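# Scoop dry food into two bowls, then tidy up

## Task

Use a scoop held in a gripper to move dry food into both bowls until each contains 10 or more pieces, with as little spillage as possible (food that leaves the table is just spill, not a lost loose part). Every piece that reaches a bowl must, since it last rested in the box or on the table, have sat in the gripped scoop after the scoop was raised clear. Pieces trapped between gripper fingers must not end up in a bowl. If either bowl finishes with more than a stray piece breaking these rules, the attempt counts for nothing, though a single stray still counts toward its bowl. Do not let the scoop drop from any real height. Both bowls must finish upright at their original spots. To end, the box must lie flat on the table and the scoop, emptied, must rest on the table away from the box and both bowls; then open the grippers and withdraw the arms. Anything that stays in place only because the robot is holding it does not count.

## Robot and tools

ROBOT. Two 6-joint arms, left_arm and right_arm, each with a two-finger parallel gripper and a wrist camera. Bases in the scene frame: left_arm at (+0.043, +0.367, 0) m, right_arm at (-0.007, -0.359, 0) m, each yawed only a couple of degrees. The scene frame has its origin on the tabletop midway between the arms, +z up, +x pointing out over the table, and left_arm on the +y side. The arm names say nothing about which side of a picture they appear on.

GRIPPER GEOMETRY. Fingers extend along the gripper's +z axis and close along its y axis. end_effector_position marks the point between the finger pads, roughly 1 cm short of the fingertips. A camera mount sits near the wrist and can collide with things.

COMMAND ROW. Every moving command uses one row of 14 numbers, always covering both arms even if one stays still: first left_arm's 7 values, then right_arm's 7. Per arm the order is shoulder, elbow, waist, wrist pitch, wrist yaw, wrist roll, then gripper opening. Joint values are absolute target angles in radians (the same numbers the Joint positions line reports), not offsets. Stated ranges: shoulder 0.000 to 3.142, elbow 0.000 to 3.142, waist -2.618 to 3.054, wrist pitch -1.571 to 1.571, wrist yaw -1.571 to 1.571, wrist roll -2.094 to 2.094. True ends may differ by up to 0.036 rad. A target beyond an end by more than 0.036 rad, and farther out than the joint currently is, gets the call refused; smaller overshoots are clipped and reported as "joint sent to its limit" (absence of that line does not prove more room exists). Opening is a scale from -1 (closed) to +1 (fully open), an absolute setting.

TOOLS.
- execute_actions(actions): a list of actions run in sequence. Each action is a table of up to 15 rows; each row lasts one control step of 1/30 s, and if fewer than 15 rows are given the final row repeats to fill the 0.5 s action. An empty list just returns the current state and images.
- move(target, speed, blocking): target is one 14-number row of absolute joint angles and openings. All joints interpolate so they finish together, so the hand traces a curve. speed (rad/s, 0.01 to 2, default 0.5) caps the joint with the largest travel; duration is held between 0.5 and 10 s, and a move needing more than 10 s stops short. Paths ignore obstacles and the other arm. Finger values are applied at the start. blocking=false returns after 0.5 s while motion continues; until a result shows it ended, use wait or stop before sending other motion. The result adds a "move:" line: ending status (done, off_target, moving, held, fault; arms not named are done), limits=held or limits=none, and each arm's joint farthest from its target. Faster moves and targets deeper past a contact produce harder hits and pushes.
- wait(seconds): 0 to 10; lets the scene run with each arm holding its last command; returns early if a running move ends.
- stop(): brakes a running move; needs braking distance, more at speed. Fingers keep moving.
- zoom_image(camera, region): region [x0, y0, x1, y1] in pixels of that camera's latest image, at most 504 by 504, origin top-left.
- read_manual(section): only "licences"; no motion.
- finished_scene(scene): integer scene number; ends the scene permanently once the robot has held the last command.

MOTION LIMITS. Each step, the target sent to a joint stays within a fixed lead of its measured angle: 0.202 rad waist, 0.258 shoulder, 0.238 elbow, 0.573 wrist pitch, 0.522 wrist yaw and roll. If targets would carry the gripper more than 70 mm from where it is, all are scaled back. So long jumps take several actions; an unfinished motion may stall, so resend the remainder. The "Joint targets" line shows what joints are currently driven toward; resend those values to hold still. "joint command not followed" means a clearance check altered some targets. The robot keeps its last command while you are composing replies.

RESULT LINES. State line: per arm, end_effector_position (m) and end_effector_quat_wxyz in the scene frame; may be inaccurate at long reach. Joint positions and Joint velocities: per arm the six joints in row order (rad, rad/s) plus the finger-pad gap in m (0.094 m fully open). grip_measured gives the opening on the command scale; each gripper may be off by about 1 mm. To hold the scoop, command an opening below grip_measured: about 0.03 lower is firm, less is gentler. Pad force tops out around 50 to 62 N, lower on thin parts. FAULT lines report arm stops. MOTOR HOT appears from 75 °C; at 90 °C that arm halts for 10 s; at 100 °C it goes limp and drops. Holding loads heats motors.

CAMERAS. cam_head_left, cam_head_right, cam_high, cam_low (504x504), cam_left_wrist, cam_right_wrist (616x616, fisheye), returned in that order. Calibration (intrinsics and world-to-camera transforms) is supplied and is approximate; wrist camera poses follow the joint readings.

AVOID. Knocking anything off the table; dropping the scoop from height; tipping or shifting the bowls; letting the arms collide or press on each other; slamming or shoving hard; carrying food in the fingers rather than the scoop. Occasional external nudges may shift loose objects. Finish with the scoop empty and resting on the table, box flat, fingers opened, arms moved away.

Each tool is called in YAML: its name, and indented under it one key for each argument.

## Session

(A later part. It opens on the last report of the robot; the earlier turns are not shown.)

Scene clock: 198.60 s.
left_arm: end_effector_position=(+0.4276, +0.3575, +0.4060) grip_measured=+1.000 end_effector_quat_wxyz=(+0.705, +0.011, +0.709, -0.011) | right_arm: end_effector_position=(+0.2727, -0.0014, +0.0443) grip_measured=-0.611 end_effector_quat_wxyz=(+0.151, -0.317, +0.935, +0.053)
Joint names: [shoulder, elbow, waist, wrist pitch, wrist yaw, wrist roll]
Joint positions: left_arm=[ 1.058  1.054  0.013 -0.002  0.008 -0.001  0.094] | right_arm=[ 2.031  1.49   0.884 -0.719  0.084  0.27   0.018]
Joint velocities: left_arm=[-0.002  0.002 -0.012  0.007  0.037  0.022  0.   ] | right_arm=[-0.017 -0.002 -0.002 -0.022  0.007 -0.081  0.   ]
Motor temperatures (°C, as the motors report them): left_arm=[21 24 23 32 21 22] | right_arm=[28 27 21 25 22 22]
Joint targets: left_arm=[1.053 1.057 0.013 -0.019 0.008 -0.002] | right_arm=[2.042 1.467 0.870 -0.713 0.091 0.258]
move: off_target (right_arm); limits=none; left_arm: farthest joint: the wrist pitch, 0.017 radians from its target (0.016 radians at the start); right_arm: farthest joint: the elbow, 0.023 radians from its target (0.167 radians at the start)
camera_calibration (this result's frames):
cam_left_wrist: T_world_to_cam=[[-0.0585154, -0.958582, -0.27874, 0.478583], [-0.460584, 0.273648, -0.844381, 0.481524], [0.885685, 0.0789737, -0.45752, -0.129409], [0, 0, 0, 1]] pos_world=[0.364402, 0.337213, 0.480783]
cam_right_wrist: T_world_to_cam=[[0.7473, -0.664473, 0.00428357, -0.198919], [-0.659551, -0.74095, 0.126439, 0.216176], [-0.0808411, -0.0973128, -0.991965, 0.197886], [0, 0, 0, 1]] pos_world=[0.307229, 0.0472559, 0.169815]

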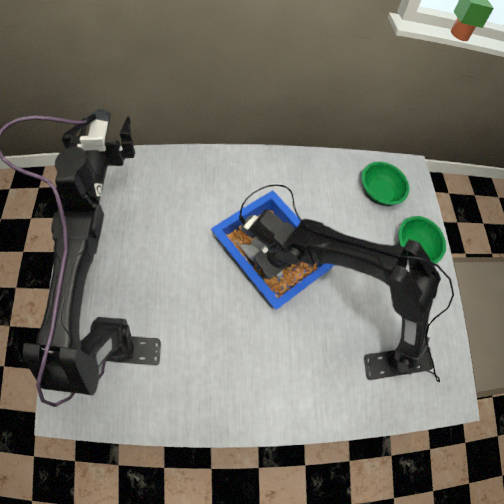

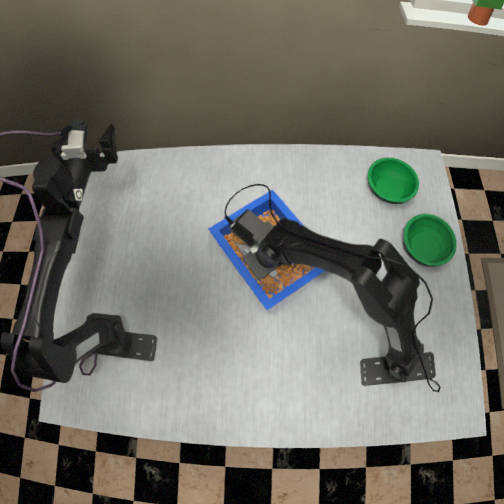

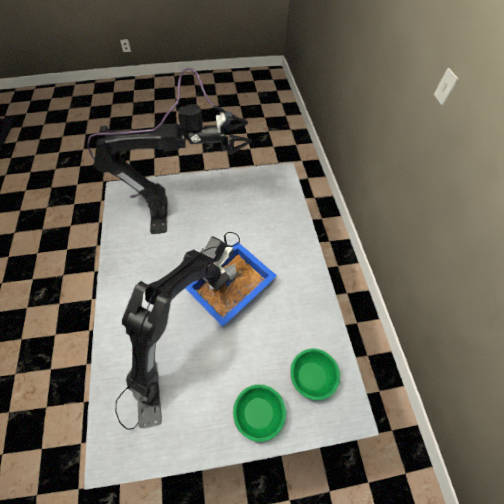

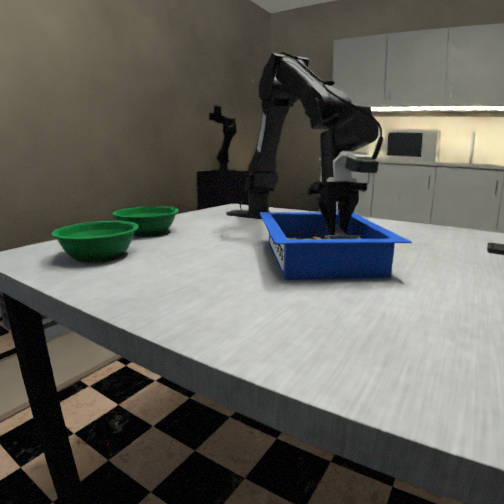

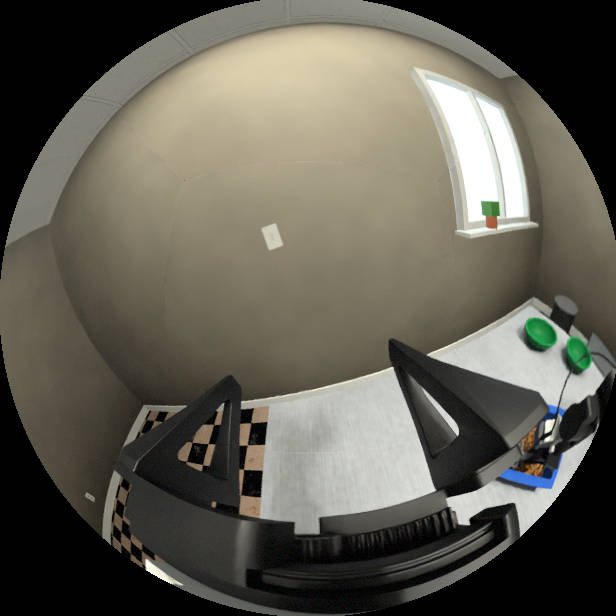

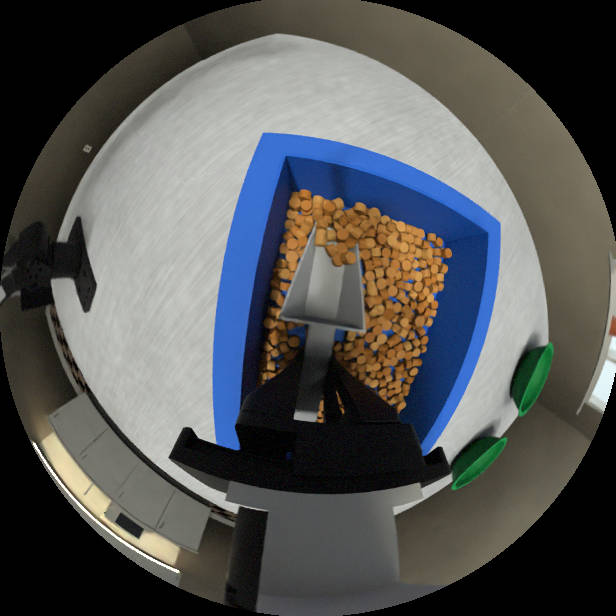

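move:
  target: [1.053, 1.057, 0.013, -0.019, 0.008, -0.002, 1.0, 1.930, 1.273, 0.870, -0.416, 0.137, 0.240, -0.66]
  speed: 0.3

zoom_image:
  camera: "cam_right_wrist"
  region: [240, 120, 440, 370]

Scene clock: 228.70 s.
left_arm: end_effector_position=(+0.4276, +0.3575, +0.4062) grip_measured=+1.000 end_effector_quat_wxyz=(+0.705, +0.011, +0.709, -0.011) | right_arm: end_effector_position=(+0.2790, -0.0040, +0.0317) grip_measured=-0.611 end_effector_quat_wxyz=(+0.215, -0.315, +0.921, +0.073)
Joint names: [shoulder, elbow, waist, wrist pitch, wrist yaw, wrist roll]
Joint positions: left_arm=[ 1.058  1.054  0.013 -0.001  0.008 -0.001  0.094] | right_arm=[ 1.966  1.286  0.884 -0.45   0.122  0.25   0.018]
Joint velocities: left_arm=[-0.002 -0.017  0.002  0.022 -0.037 -0.007  0.   ] | right_arm=[ 0.007 -0.002 -0.007 -0.037 -0.037 -0.051 -0.   ]
Motor temperatures (°C, as the motors report them): left_arm=[21 25 23 33 21 22] | right_arm=[29 26 21 25 22 22]
Joint targets: left_arm=[1.053 1.057 0.013 -0.019 0.008 -0.002] | right_arm=[1.930 1.273 0.870 -0.416 0.137 0.240]
move: off_target (right_arm); limits=none; left_arm: farthest joint: the wrist pitch, 0.018 radians from its target (0.017 radians at the start); right_arm: farthest joint: the shoulder, 0.036 radians from its target (0.101 radians at the start)
camera_calibration (this result's frames):
cam_left_wrist: T_world_to_cam=[[-0.0581965, -0.95859, -0.278781, 0.478545], [-0.459617, 0.273626, -0.844915, 0.481576], [0.886208, 0.0789617, -0.456508, -0.12991], [0, 0, 0, 1]] pos_world=[0.364318, 0.337215, 0.480995]
cam_right_wrist: T_world_to_cam=[[0.748239, -0.662543, 0.034267, -0.206506], [-0.662764, -0.748804, -0.00610345, 0.225161], [0.029703, -0.0181441, -0.999394, 0.155356], [0, 0, 0, 1]] pos_world=[0.29913, 0.0346006, 0.163712]

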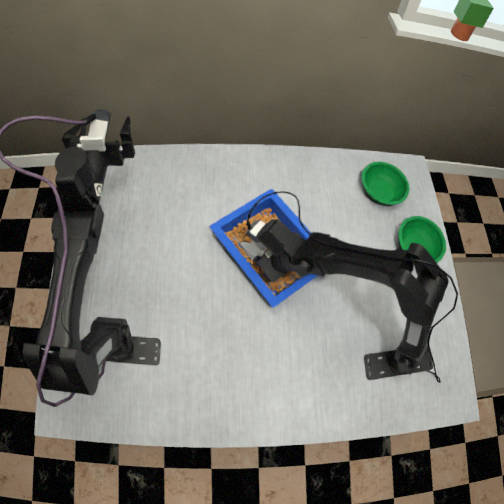

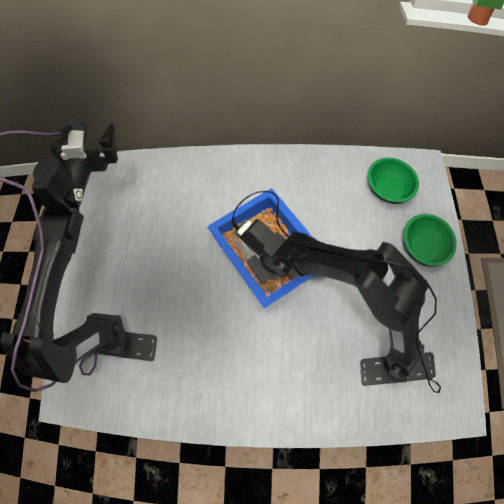

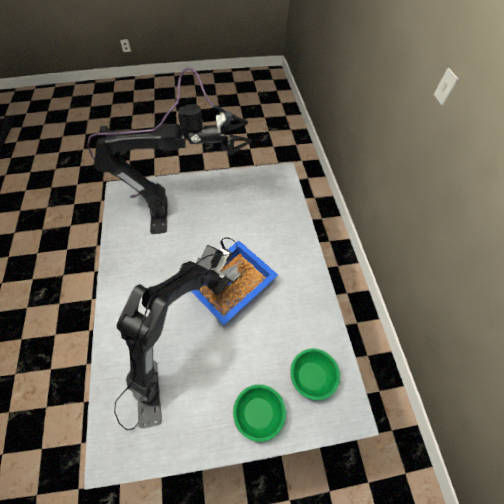

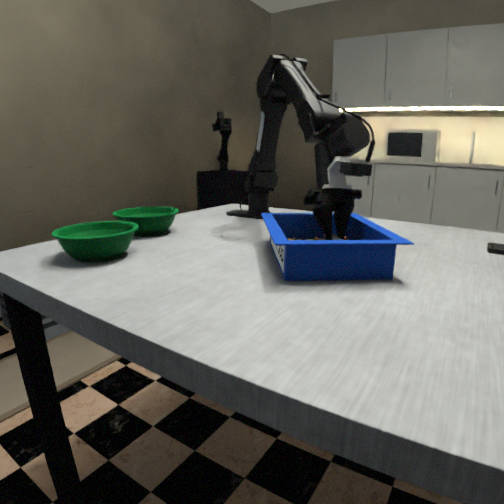

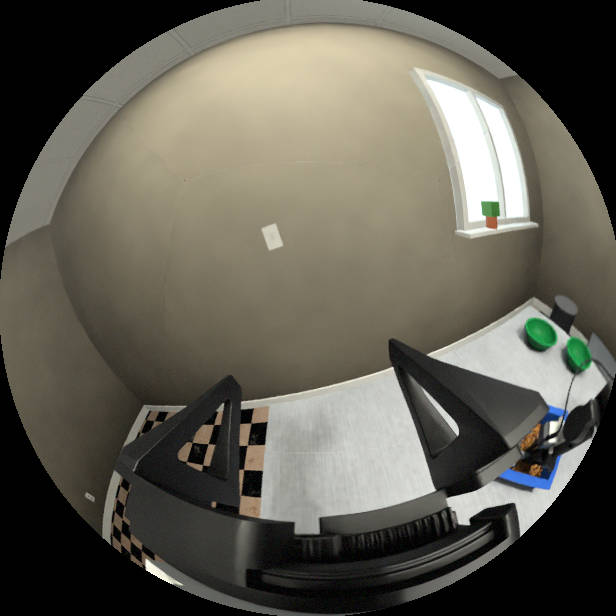

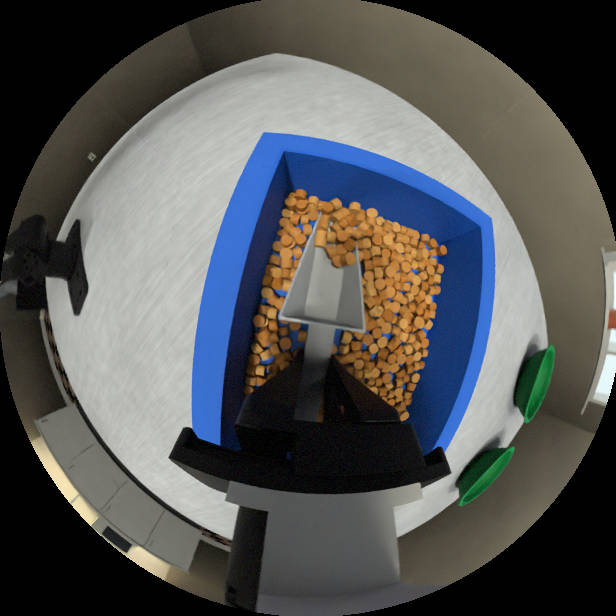

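Region (240, 120, 440, 370) of cam_right_wrist's 616x616 image, scaled by 2.016, with more detail than that image has; it fills the left 403 columns of this view, and the rest is white.

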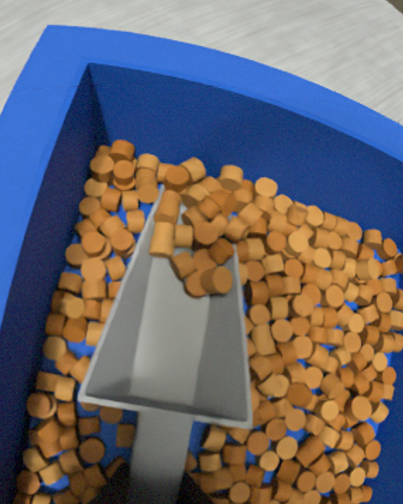

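move:
  target: [1.053, 1.057, 0.013, -0.019, 0.008, -0.002, 1.0, 1.604, 1.152, 0.870, -0.393, 0.125, 0.136, -0.66]
  speed: 0.35

zoom_image:
  camera: "cam_right_wrist"
  region: [265, 195, 385, 345]

Scene clock: 241.37 s.
left_arm: end_effector_position=(+0.4276, +0.3575, +0.4065) grip_measured=+1.000 end_effector_quat_wxyz=(+0.706, +0.011, +0.709, -0.011) | right_arm: end_effector_position=(+0.2699, -0.0164, +0.1367) grip_measured=-0.611 end_effector_quat_wxyz=(+0.320, -0.342, +0.874, +0.126)
Joint names: [shoulder, elbow, waist, wrist pitch, wrist yaw, wrist roll]
Joint positions: left_arm=[ 1.058  1.054  0.013  0.     0.008 -0.001  0.094] | right_arm=[ 1.631  1.17   0.884 -0.416  0.122  0.146  0.018]
Joint velocities: left_arm=[-0.012  0.007 -0.002 -0.022  0.037  0.051  0.   ] | right_arm=[-0.012 -0.002 -0.002 -0.022 -0.081 -0.022  0.   ]
Motor temperatures (°C, as the motors report them): left_arm=[21 25 23 33 21 22] | right_arm=[31 26 21 26 22 22]
Joint targets: left_arm=[1.053 1.057 0.013 -0.019 0.008 -0.002] | right_arm=[1.604 1.152 0.870 -0.393 0.125 0.136]
move: off_target (right_arm); limits=none; left_arm: farthest joint: the wrist pitch, 0.019 radians from its target (0.018 radians at the start); right_arm: farthest joint: the shoulder, 0.027 radians from its target (0.362 radians at the start)
camera_calibration (this result's frames):
cam_left_wrist: T_world_to_cam=[[-0.0578775, -0.958597, -0.278823, 0.478508], [-0.45865, 0.273604, -0.845447, 0.481628], [0.88673, 0.0789498, -0.455496, -0.130412], [0, 0, 0, 1]] pos_world=[0.364234, 0.337217, 0.481208]
cam_right_wrist: T_world_to_cam=[[0.793263, -0.604004, 0.0768966, -0.228531], [-0.57225, -0.782715, -0.24472, 0.218012], [0.208, 0.150123, -0.96654, 0.210549], [0, 0, 0, 1]] pos_world=[0.262248, 0.000999734, 0.274429]

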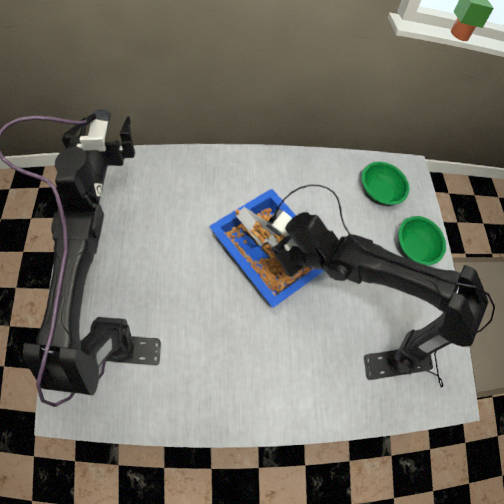

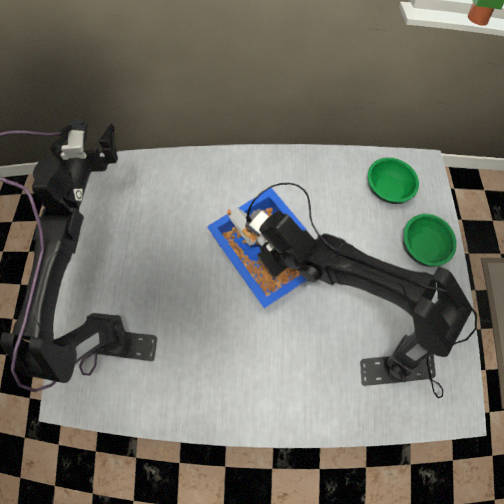

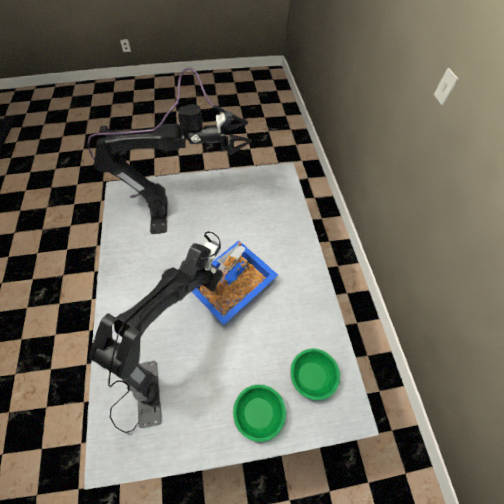

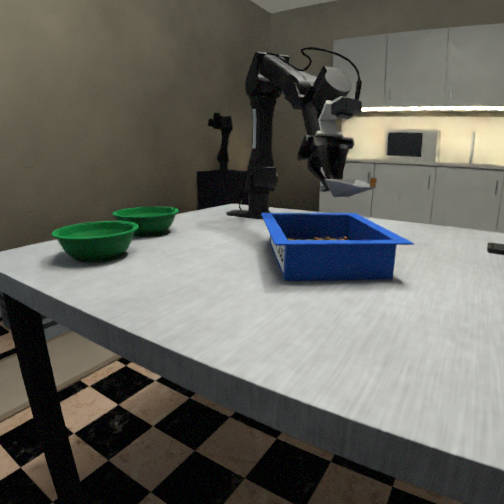

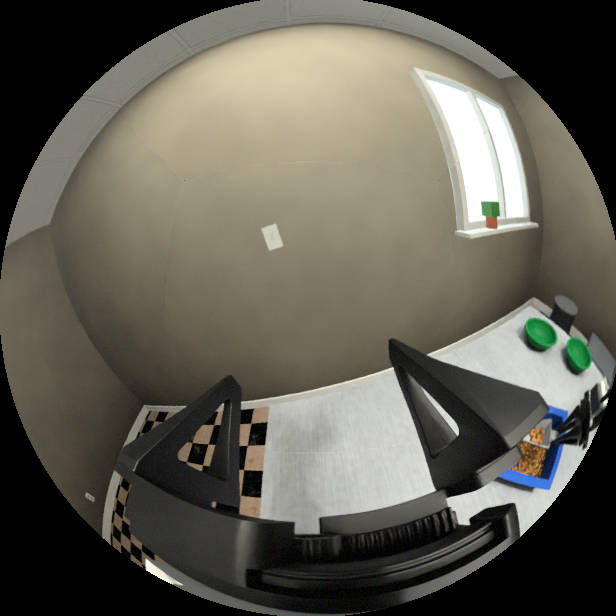

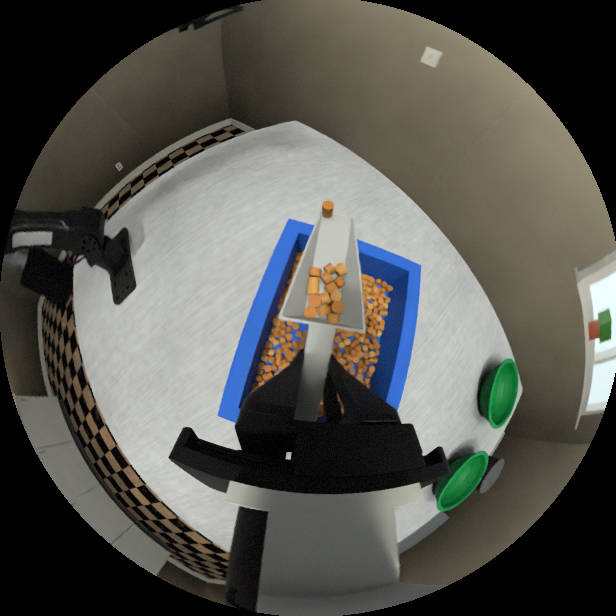

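Region (265, 195, 385, 345) of cam_right_wrist's 616x616 image, scaled by 3.360, with more detail than that image has; it fills the left 403 columns of this view, and the rest is white.

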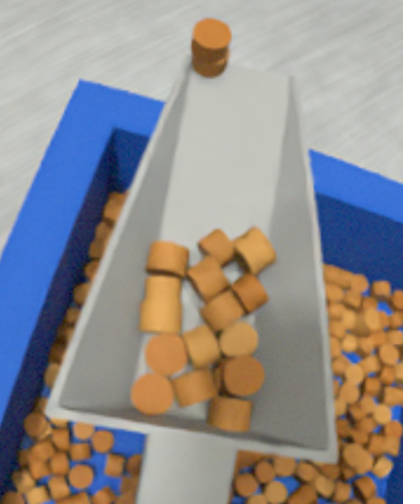

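move:
  target: [1.053, 1.057, 0.013, -0.019, 0.008, -0.002, 1.0, 1.340, 0.875, 0.870, -0.210, 0.125, 0.190, -0.66]
  speed: 0.45

zoom_image:
  camera: "cam_right_wrist"
  region: [250, 180, 400, 345]

Scene clock: 300.33 s.
left_arm: end_effector_position=(+0.4276, +0.3575, +0.4067) grip_measured=+1.000 end_effector_quat_wxyz=(+0.706, +0.011, +0.708, -0.011) | right_arm: end_effector_position=(+0.2451, -0.0501, +0.1542) grip_measured=-0.611 end_effector_quat_wxyz=(+0.379, -0.313, +0.854, +0.171)
Joint names: [shoulder, elbow, waist, wrist pitch, wrist yaw, wrist roll]
Joint positions: left_arm=[ 1.058  1.054  0.013  0.001  0.008 -0.001  0.094] | right_arm=[ 1.37   0.888  0.884 -0.237  0.122  0.179  0.018]
Joint velocities: left_arm=[-0.012  0.012 -0.002  0.051  0.051 -0.022  0.   ] | right_arm=[ 0.017  0.007  0.002  0.007  0.037  0.007 -0.001]
Motor temperatures (°C, as the motors report them): left_arm=[21 25 23 34 21 22] | right_arm=[31 26 21 29 22 22]
Joint targets: left_arm=[1.053 1.057 0.013 -0.019 0.008 -0.002] | right_arm=[1.340 0.875 0.870 -0.210 0.125 0.190]
move: off_target (right_arm); limits=none; left_arm: farthest joint: the wrist pitch, 0.020 radians from its target (0.019 radians at the start); right_arm: farthest joint: the shoulder, 0.030 radians from its target (0.291 radians at the start)
camera_calibration (this result's frames):
cam_left_wrist: T_world_to_cam=[[-0.0576648, -0.958602, -0.27885, 0.478483], [-0.458005, 0.273589, -0.845802, 0.481663], [0.887077, 0.0789419, -0.454821, -0.130747], [0, 0, 0, 1]] pos_world=[0.364178, 0.337218, 0.48135]
cam_right_wrist: T_world_to_cam=[[0.77407, -0.631207, 0.0489225, -0.222934], [-0.564565, -0.723181, -0.397838, 0.206501], [0.286498, 0.280335, -0.91615, 0.217147], [0, 0, 0, 1]] pos_world=[0.226938, -0.0522537, 0.292]

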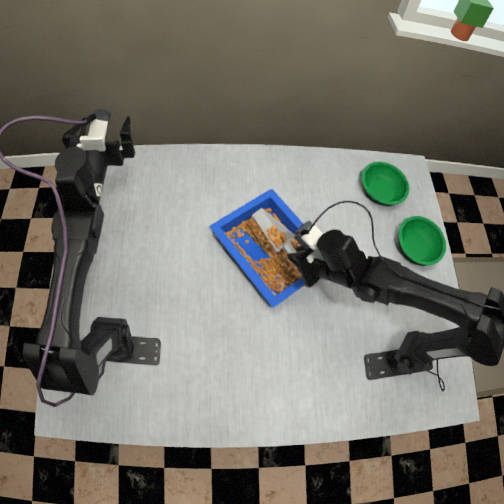

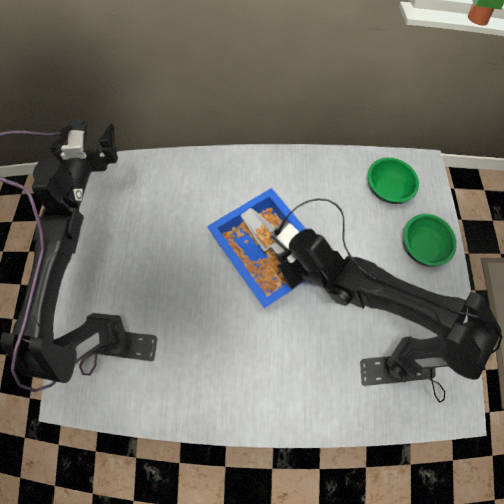

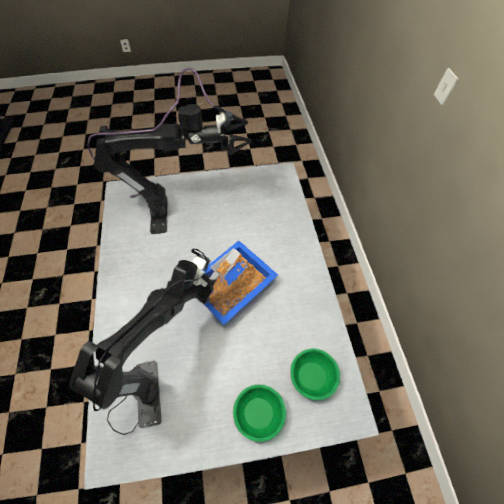

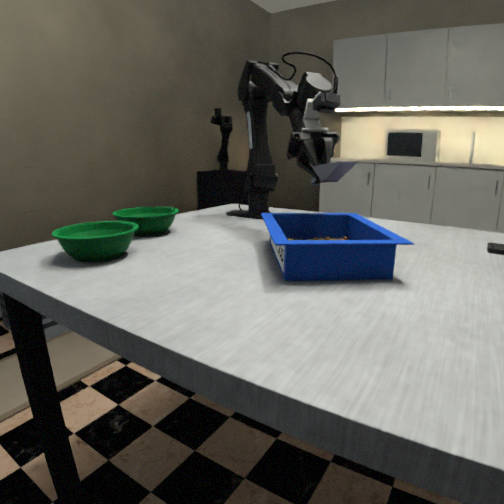

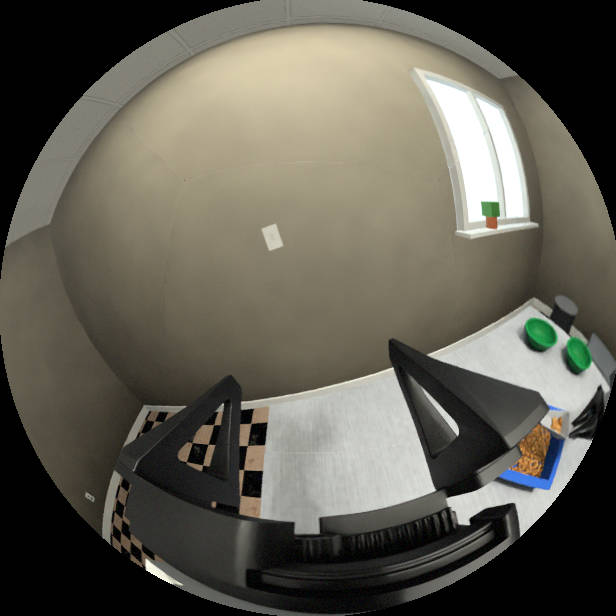

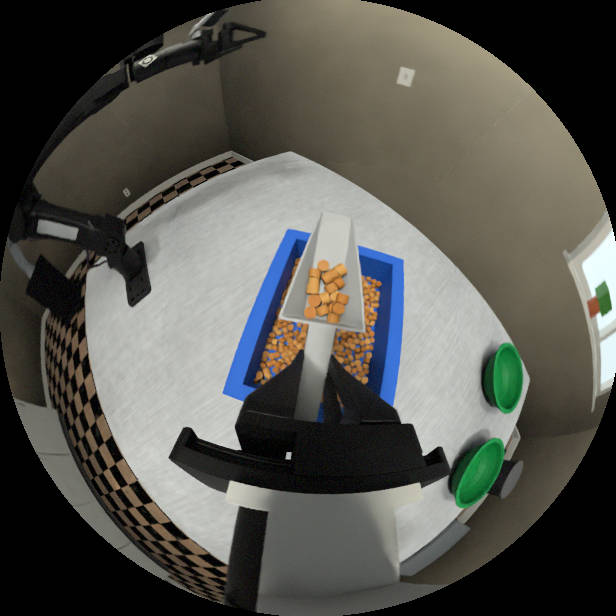

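Region (250, 180, 400, 345) of cam_right_wrist's 616x616 image, scaled by 3.055, with more detail than that image has; it fills the left 458 columns of this view, and the rest is white.

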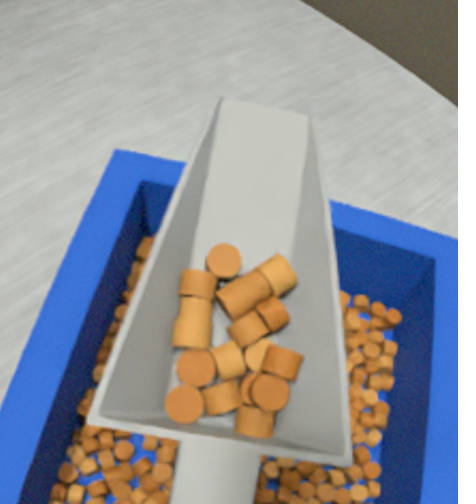

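move:
  target: [1.053, 1.057, 0.013, -0.019, 0.008, -0.002, 1.0, 1.630, 1.148, -0.101, -0.484, -0.006, -0.011, -0.66]
  speed: 0.7

Scene clock: 312.83 s.
left_arm: end_effector_position=(+0.4276, +0.3575, +0.4070) grip_measured=+1.000 end_effector_quat_wxyz=(+0.706, +0.011, +0.708, -0.011) | right_arm: end_effector_position=(+0.4024, -0.3778, +0.1041) grip_measured=-0.612 end_effector_quat_wxyz=(+0.281, +0.023, +0.959, -0.008)
Joint names: [shoulder, elbow, waist, wrist pitch, wrist yaw, wrist roll]
Joint positions: left_arm=[ 1.058  1.054  0.013  0.002  0.008 -0.001  0.094] | right_arm=[ 1.622  1.106 -0.101 -0.485  0.002 -0.001  0.018]
Joint velocities: left_arm=[-0.012 -0.002  0.007 -0.051 -0.066  0.037  0.   ] | right_arm=[ 0.012 -0.007  0.002  0.037  0.007  0.022 -0.   ]
Motor temperatures (°C, as the motors report them): left_arm=[21 25 23 34 21 22] | right_arm=[30 27 21 29 22 22]
Joint targets: left_arm=[1.053 1.057 0.013 -0.019 0.008 -0.002] | right_arm=[1.630 1.148 -0.101 -0.484 -0.006 -0.011]
move: off_target (left_arm, right_arm); limits=none; left_arm: farthest joint: the wrist pitch, 0.021 radians from its target (0.020 radians at the start); right_arm: farthest joint: the elbow, 0.042 radians from its target (0.260 radians at the start)
camera_calibration (this result's frames):
cam_left_wrist: T_world_to_cam=[[-0.0573457, -0.958609, -0.278891, 0.478445], [-0.457037, 0.273567, -0.846332, 0.481714], [0.887597, 0.0789301, -0.453808, -0.131249], [0, 0, 0, 1]] pos_world=[0.364094, 0.33722, 0.481562]
cam_right_wrist: T_world_to_cam=[[0.132465, -0.989613, 0.055845, -0.426998], [-0.983628, -0.138191, -0.115672, 0.398624], [0.122188, -0.0396083, -0.991716, 0.171165], [0, 0, 0, 1]] pos_world=[0.427746, -0.360697, 0.239702]

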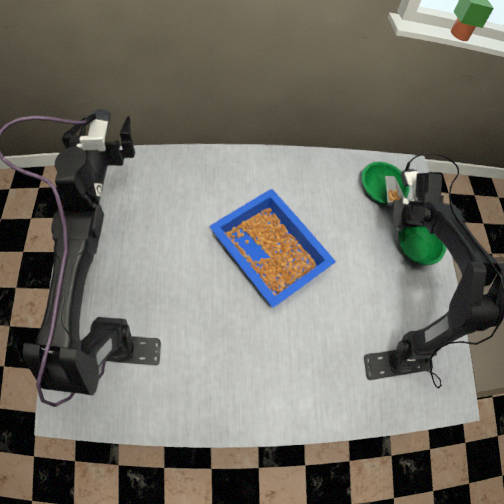

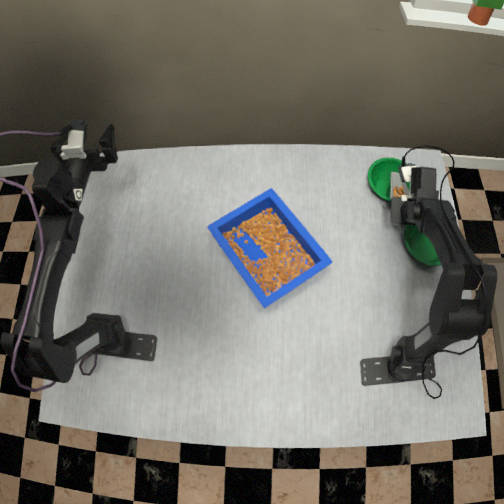

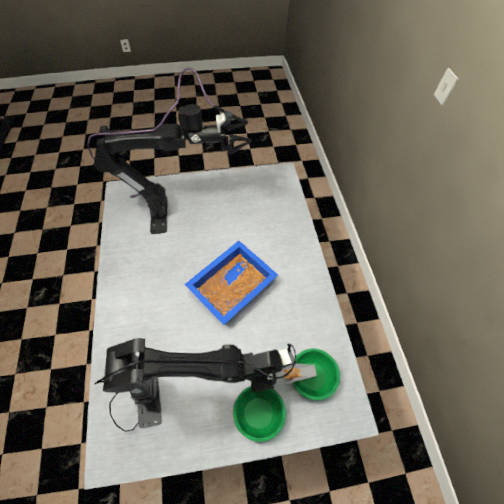

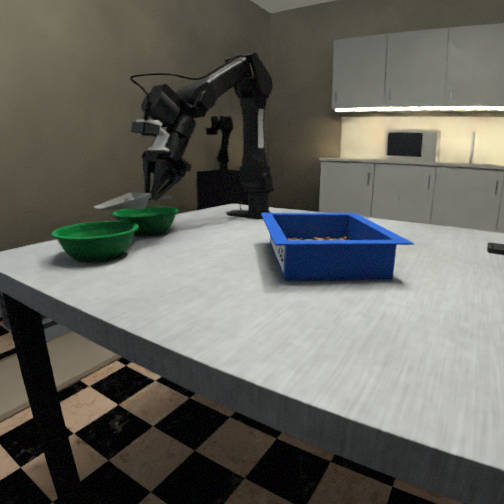

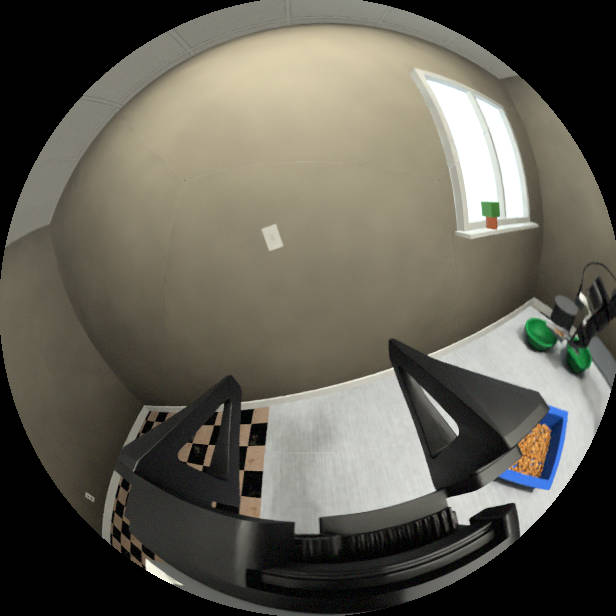

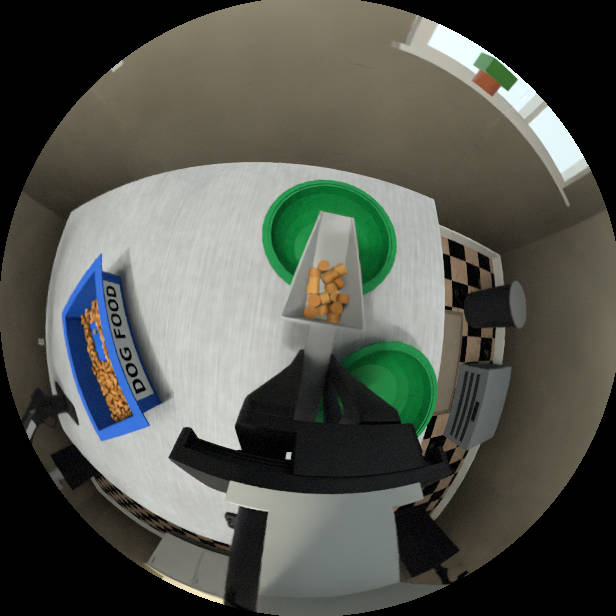

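move:
  target: [1.053, 1.057, 0.013, -0.010, 0.008, -0.002, 1.0, 2.130, 2.085, -0.101, -1.540, -0.006, -0.011, -0.66]
  speed: 0.7

zoom_image:
  camera: "cam_right_wrist"
  region: [200, 80, 480, 360]

Scene clock: 330.50 s.
left_arm: end_effector_position=(+0.4276, +0.3575, +0.4074) grip_measured=+1.000 end_effector_quat_wxyz=(+0.707, +0.011, +0.707, -0.011) | right_arm: end_effector_position=(+0.3902, -0.3771, +0.1362) grip_measured=-0.612 end_effector_quat_wxyz=(-0.018, +0.024, +1.000, -0.000)
Joint names: [shoulder, elbow, waist, wrist pitch, wrist yaw, wrist roll]
Joint positions: left_arm=[ 1.058  1.054  0.013  0.003  0.008 -0.001  0.094] | right_arm=[ 2.122  2.046 -0.101 -1.531  0.001 -0.001  0.018]
Joint velocities: left_arm=[-0.007  0.012 -0.002 -0.051  0.007  0.022  0.   ] | right_arm=[ 0.007 -0.002 -0.002  0.022 -0.081 -0.051 -0.001]
Motor temperatures (°C, as the motors report them): left_arm=[22 25 23 34 21 22] | right_arm=[29 28 21 28 22 22]
Joint targets: left_arm=[1.053 1.057 0.013 -0.010 0.008 -0.002] | right_arm=[2.130 2.085 -0.101 -1.540 -0.006 -0.011]
move: off_target (right_arm); limits=none; left_arm: farthest joint: the wrist pitch, 0.013 radians from its target (0.012 radians at the start); right_arm: farthest joint: the elbow, 0.039 radians from its target (0.979 radians at the start)
camera_calibration (this result's frames):
cam_left_wrist: T_world_to_cam=[[-0.0569203, -0.958619, -0.278945, 0.478394], [-0.455746, 0.273537, -0.847038, 0.481781], [0.888288, 0.0789143, -0.452456, -0.131918], [0, 0, 0, 1]] pos_world=[0.363981, 0.337223, 0.481845]
cam_right_wrist: T_world_to_cam=[[0.132587, -0.989531, -0.0570098, -0.411168], [-0.875753, -0.143891, 0.460816, 0.267647], [-0.464195, -0.0111716, -0.885663, 0.429636], [0, 0, 0, 1]] pos_world=[0.488343, -0.363552, 0.233735]

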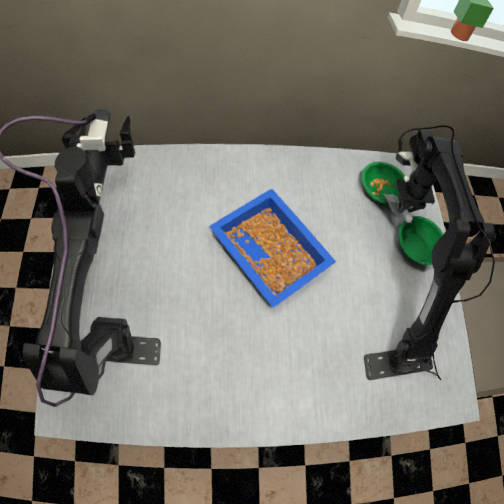

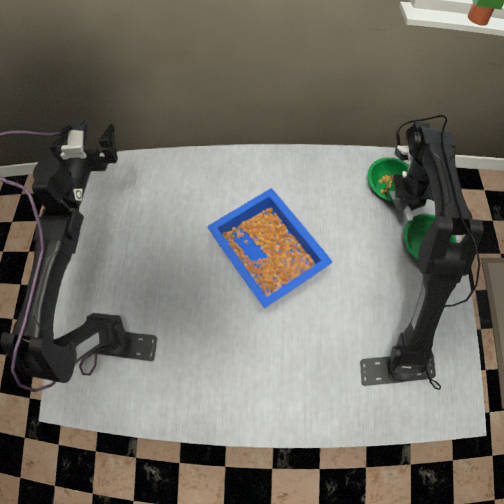

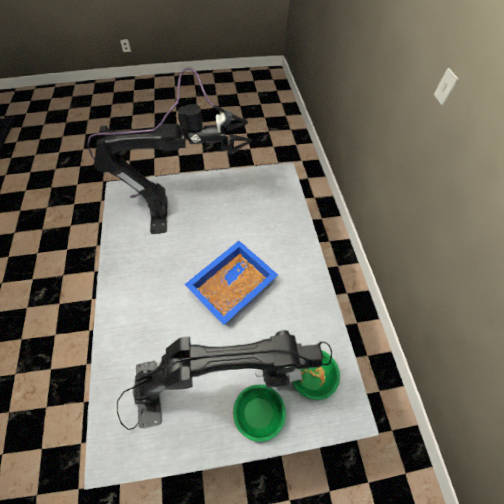

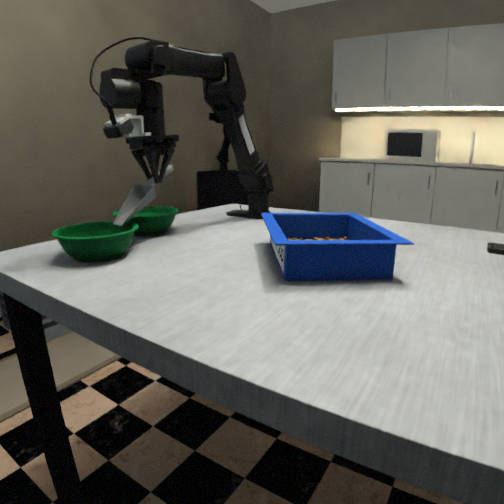

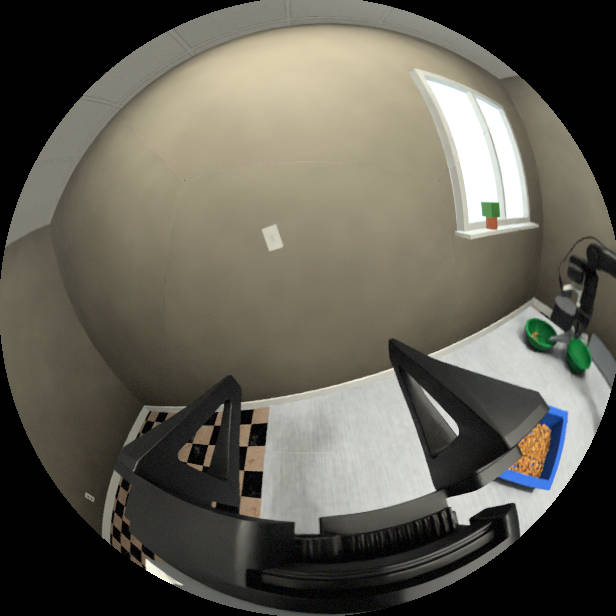

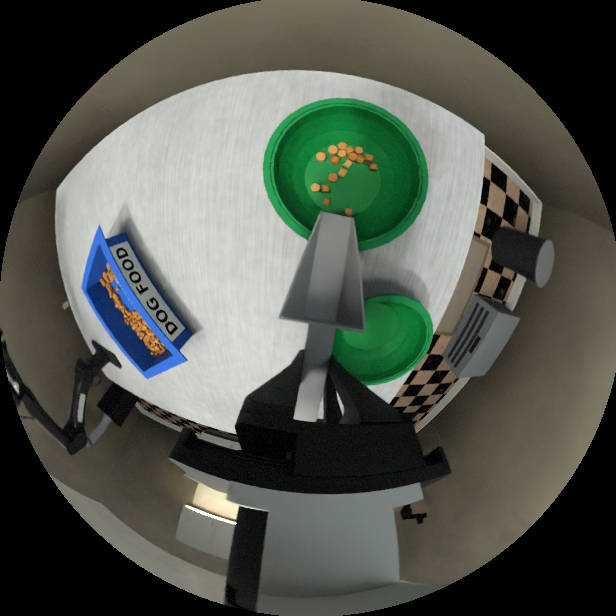

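Region (200, 80, 480, 360) of cam_right_wrist's 616x616 image, scaled by 1.800, with more detail than that image has.

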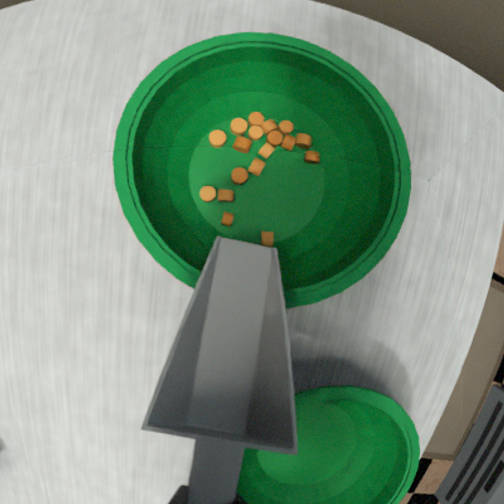

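zoom_image:
  camera: "cam_head_left"
  region: [205, 185, 345, 325]

zoom_image:
  camera: "cam_high"
  region: [180, 235, 285, 335]

Region (205, 185, 345, 325) of cam_head_left's 504x504 image, scaled by 3.600, with more detail than that image has.

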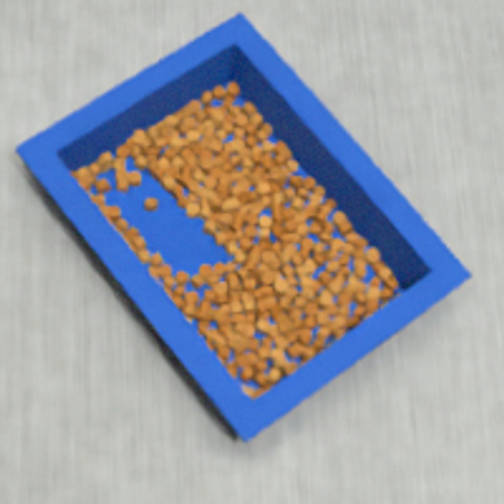

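Region (180, 235, 285, 335) of cam_high's 504x504 image, scaled by 4.800, with more detail than that image has; it fills the top 480 rows of this view, and the rest is white.

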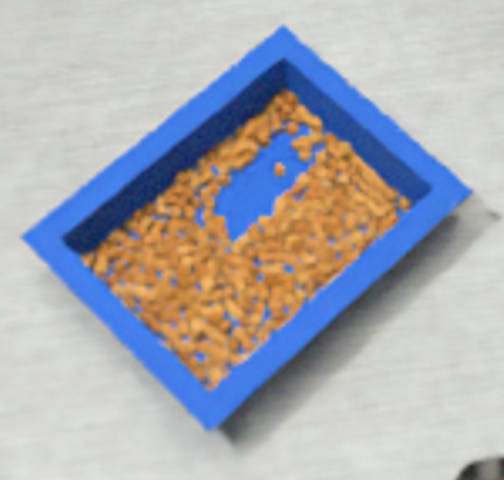

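zoom_image:
  camera: "cam_low"
  region: [40, 150, 200, 270]

Region (40, 150, 200, 270) of cam_low's 504x504 image, scaled by 3.150, with more detail than that image has; it fills the top 378 rows of this view, and the rest is white.

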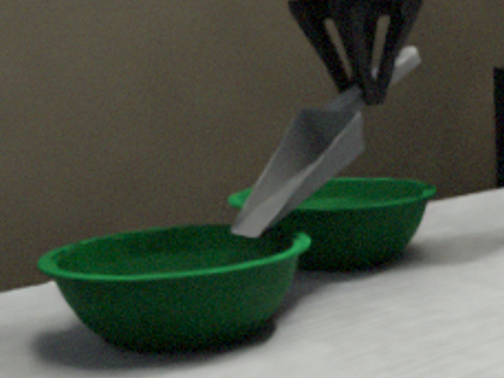

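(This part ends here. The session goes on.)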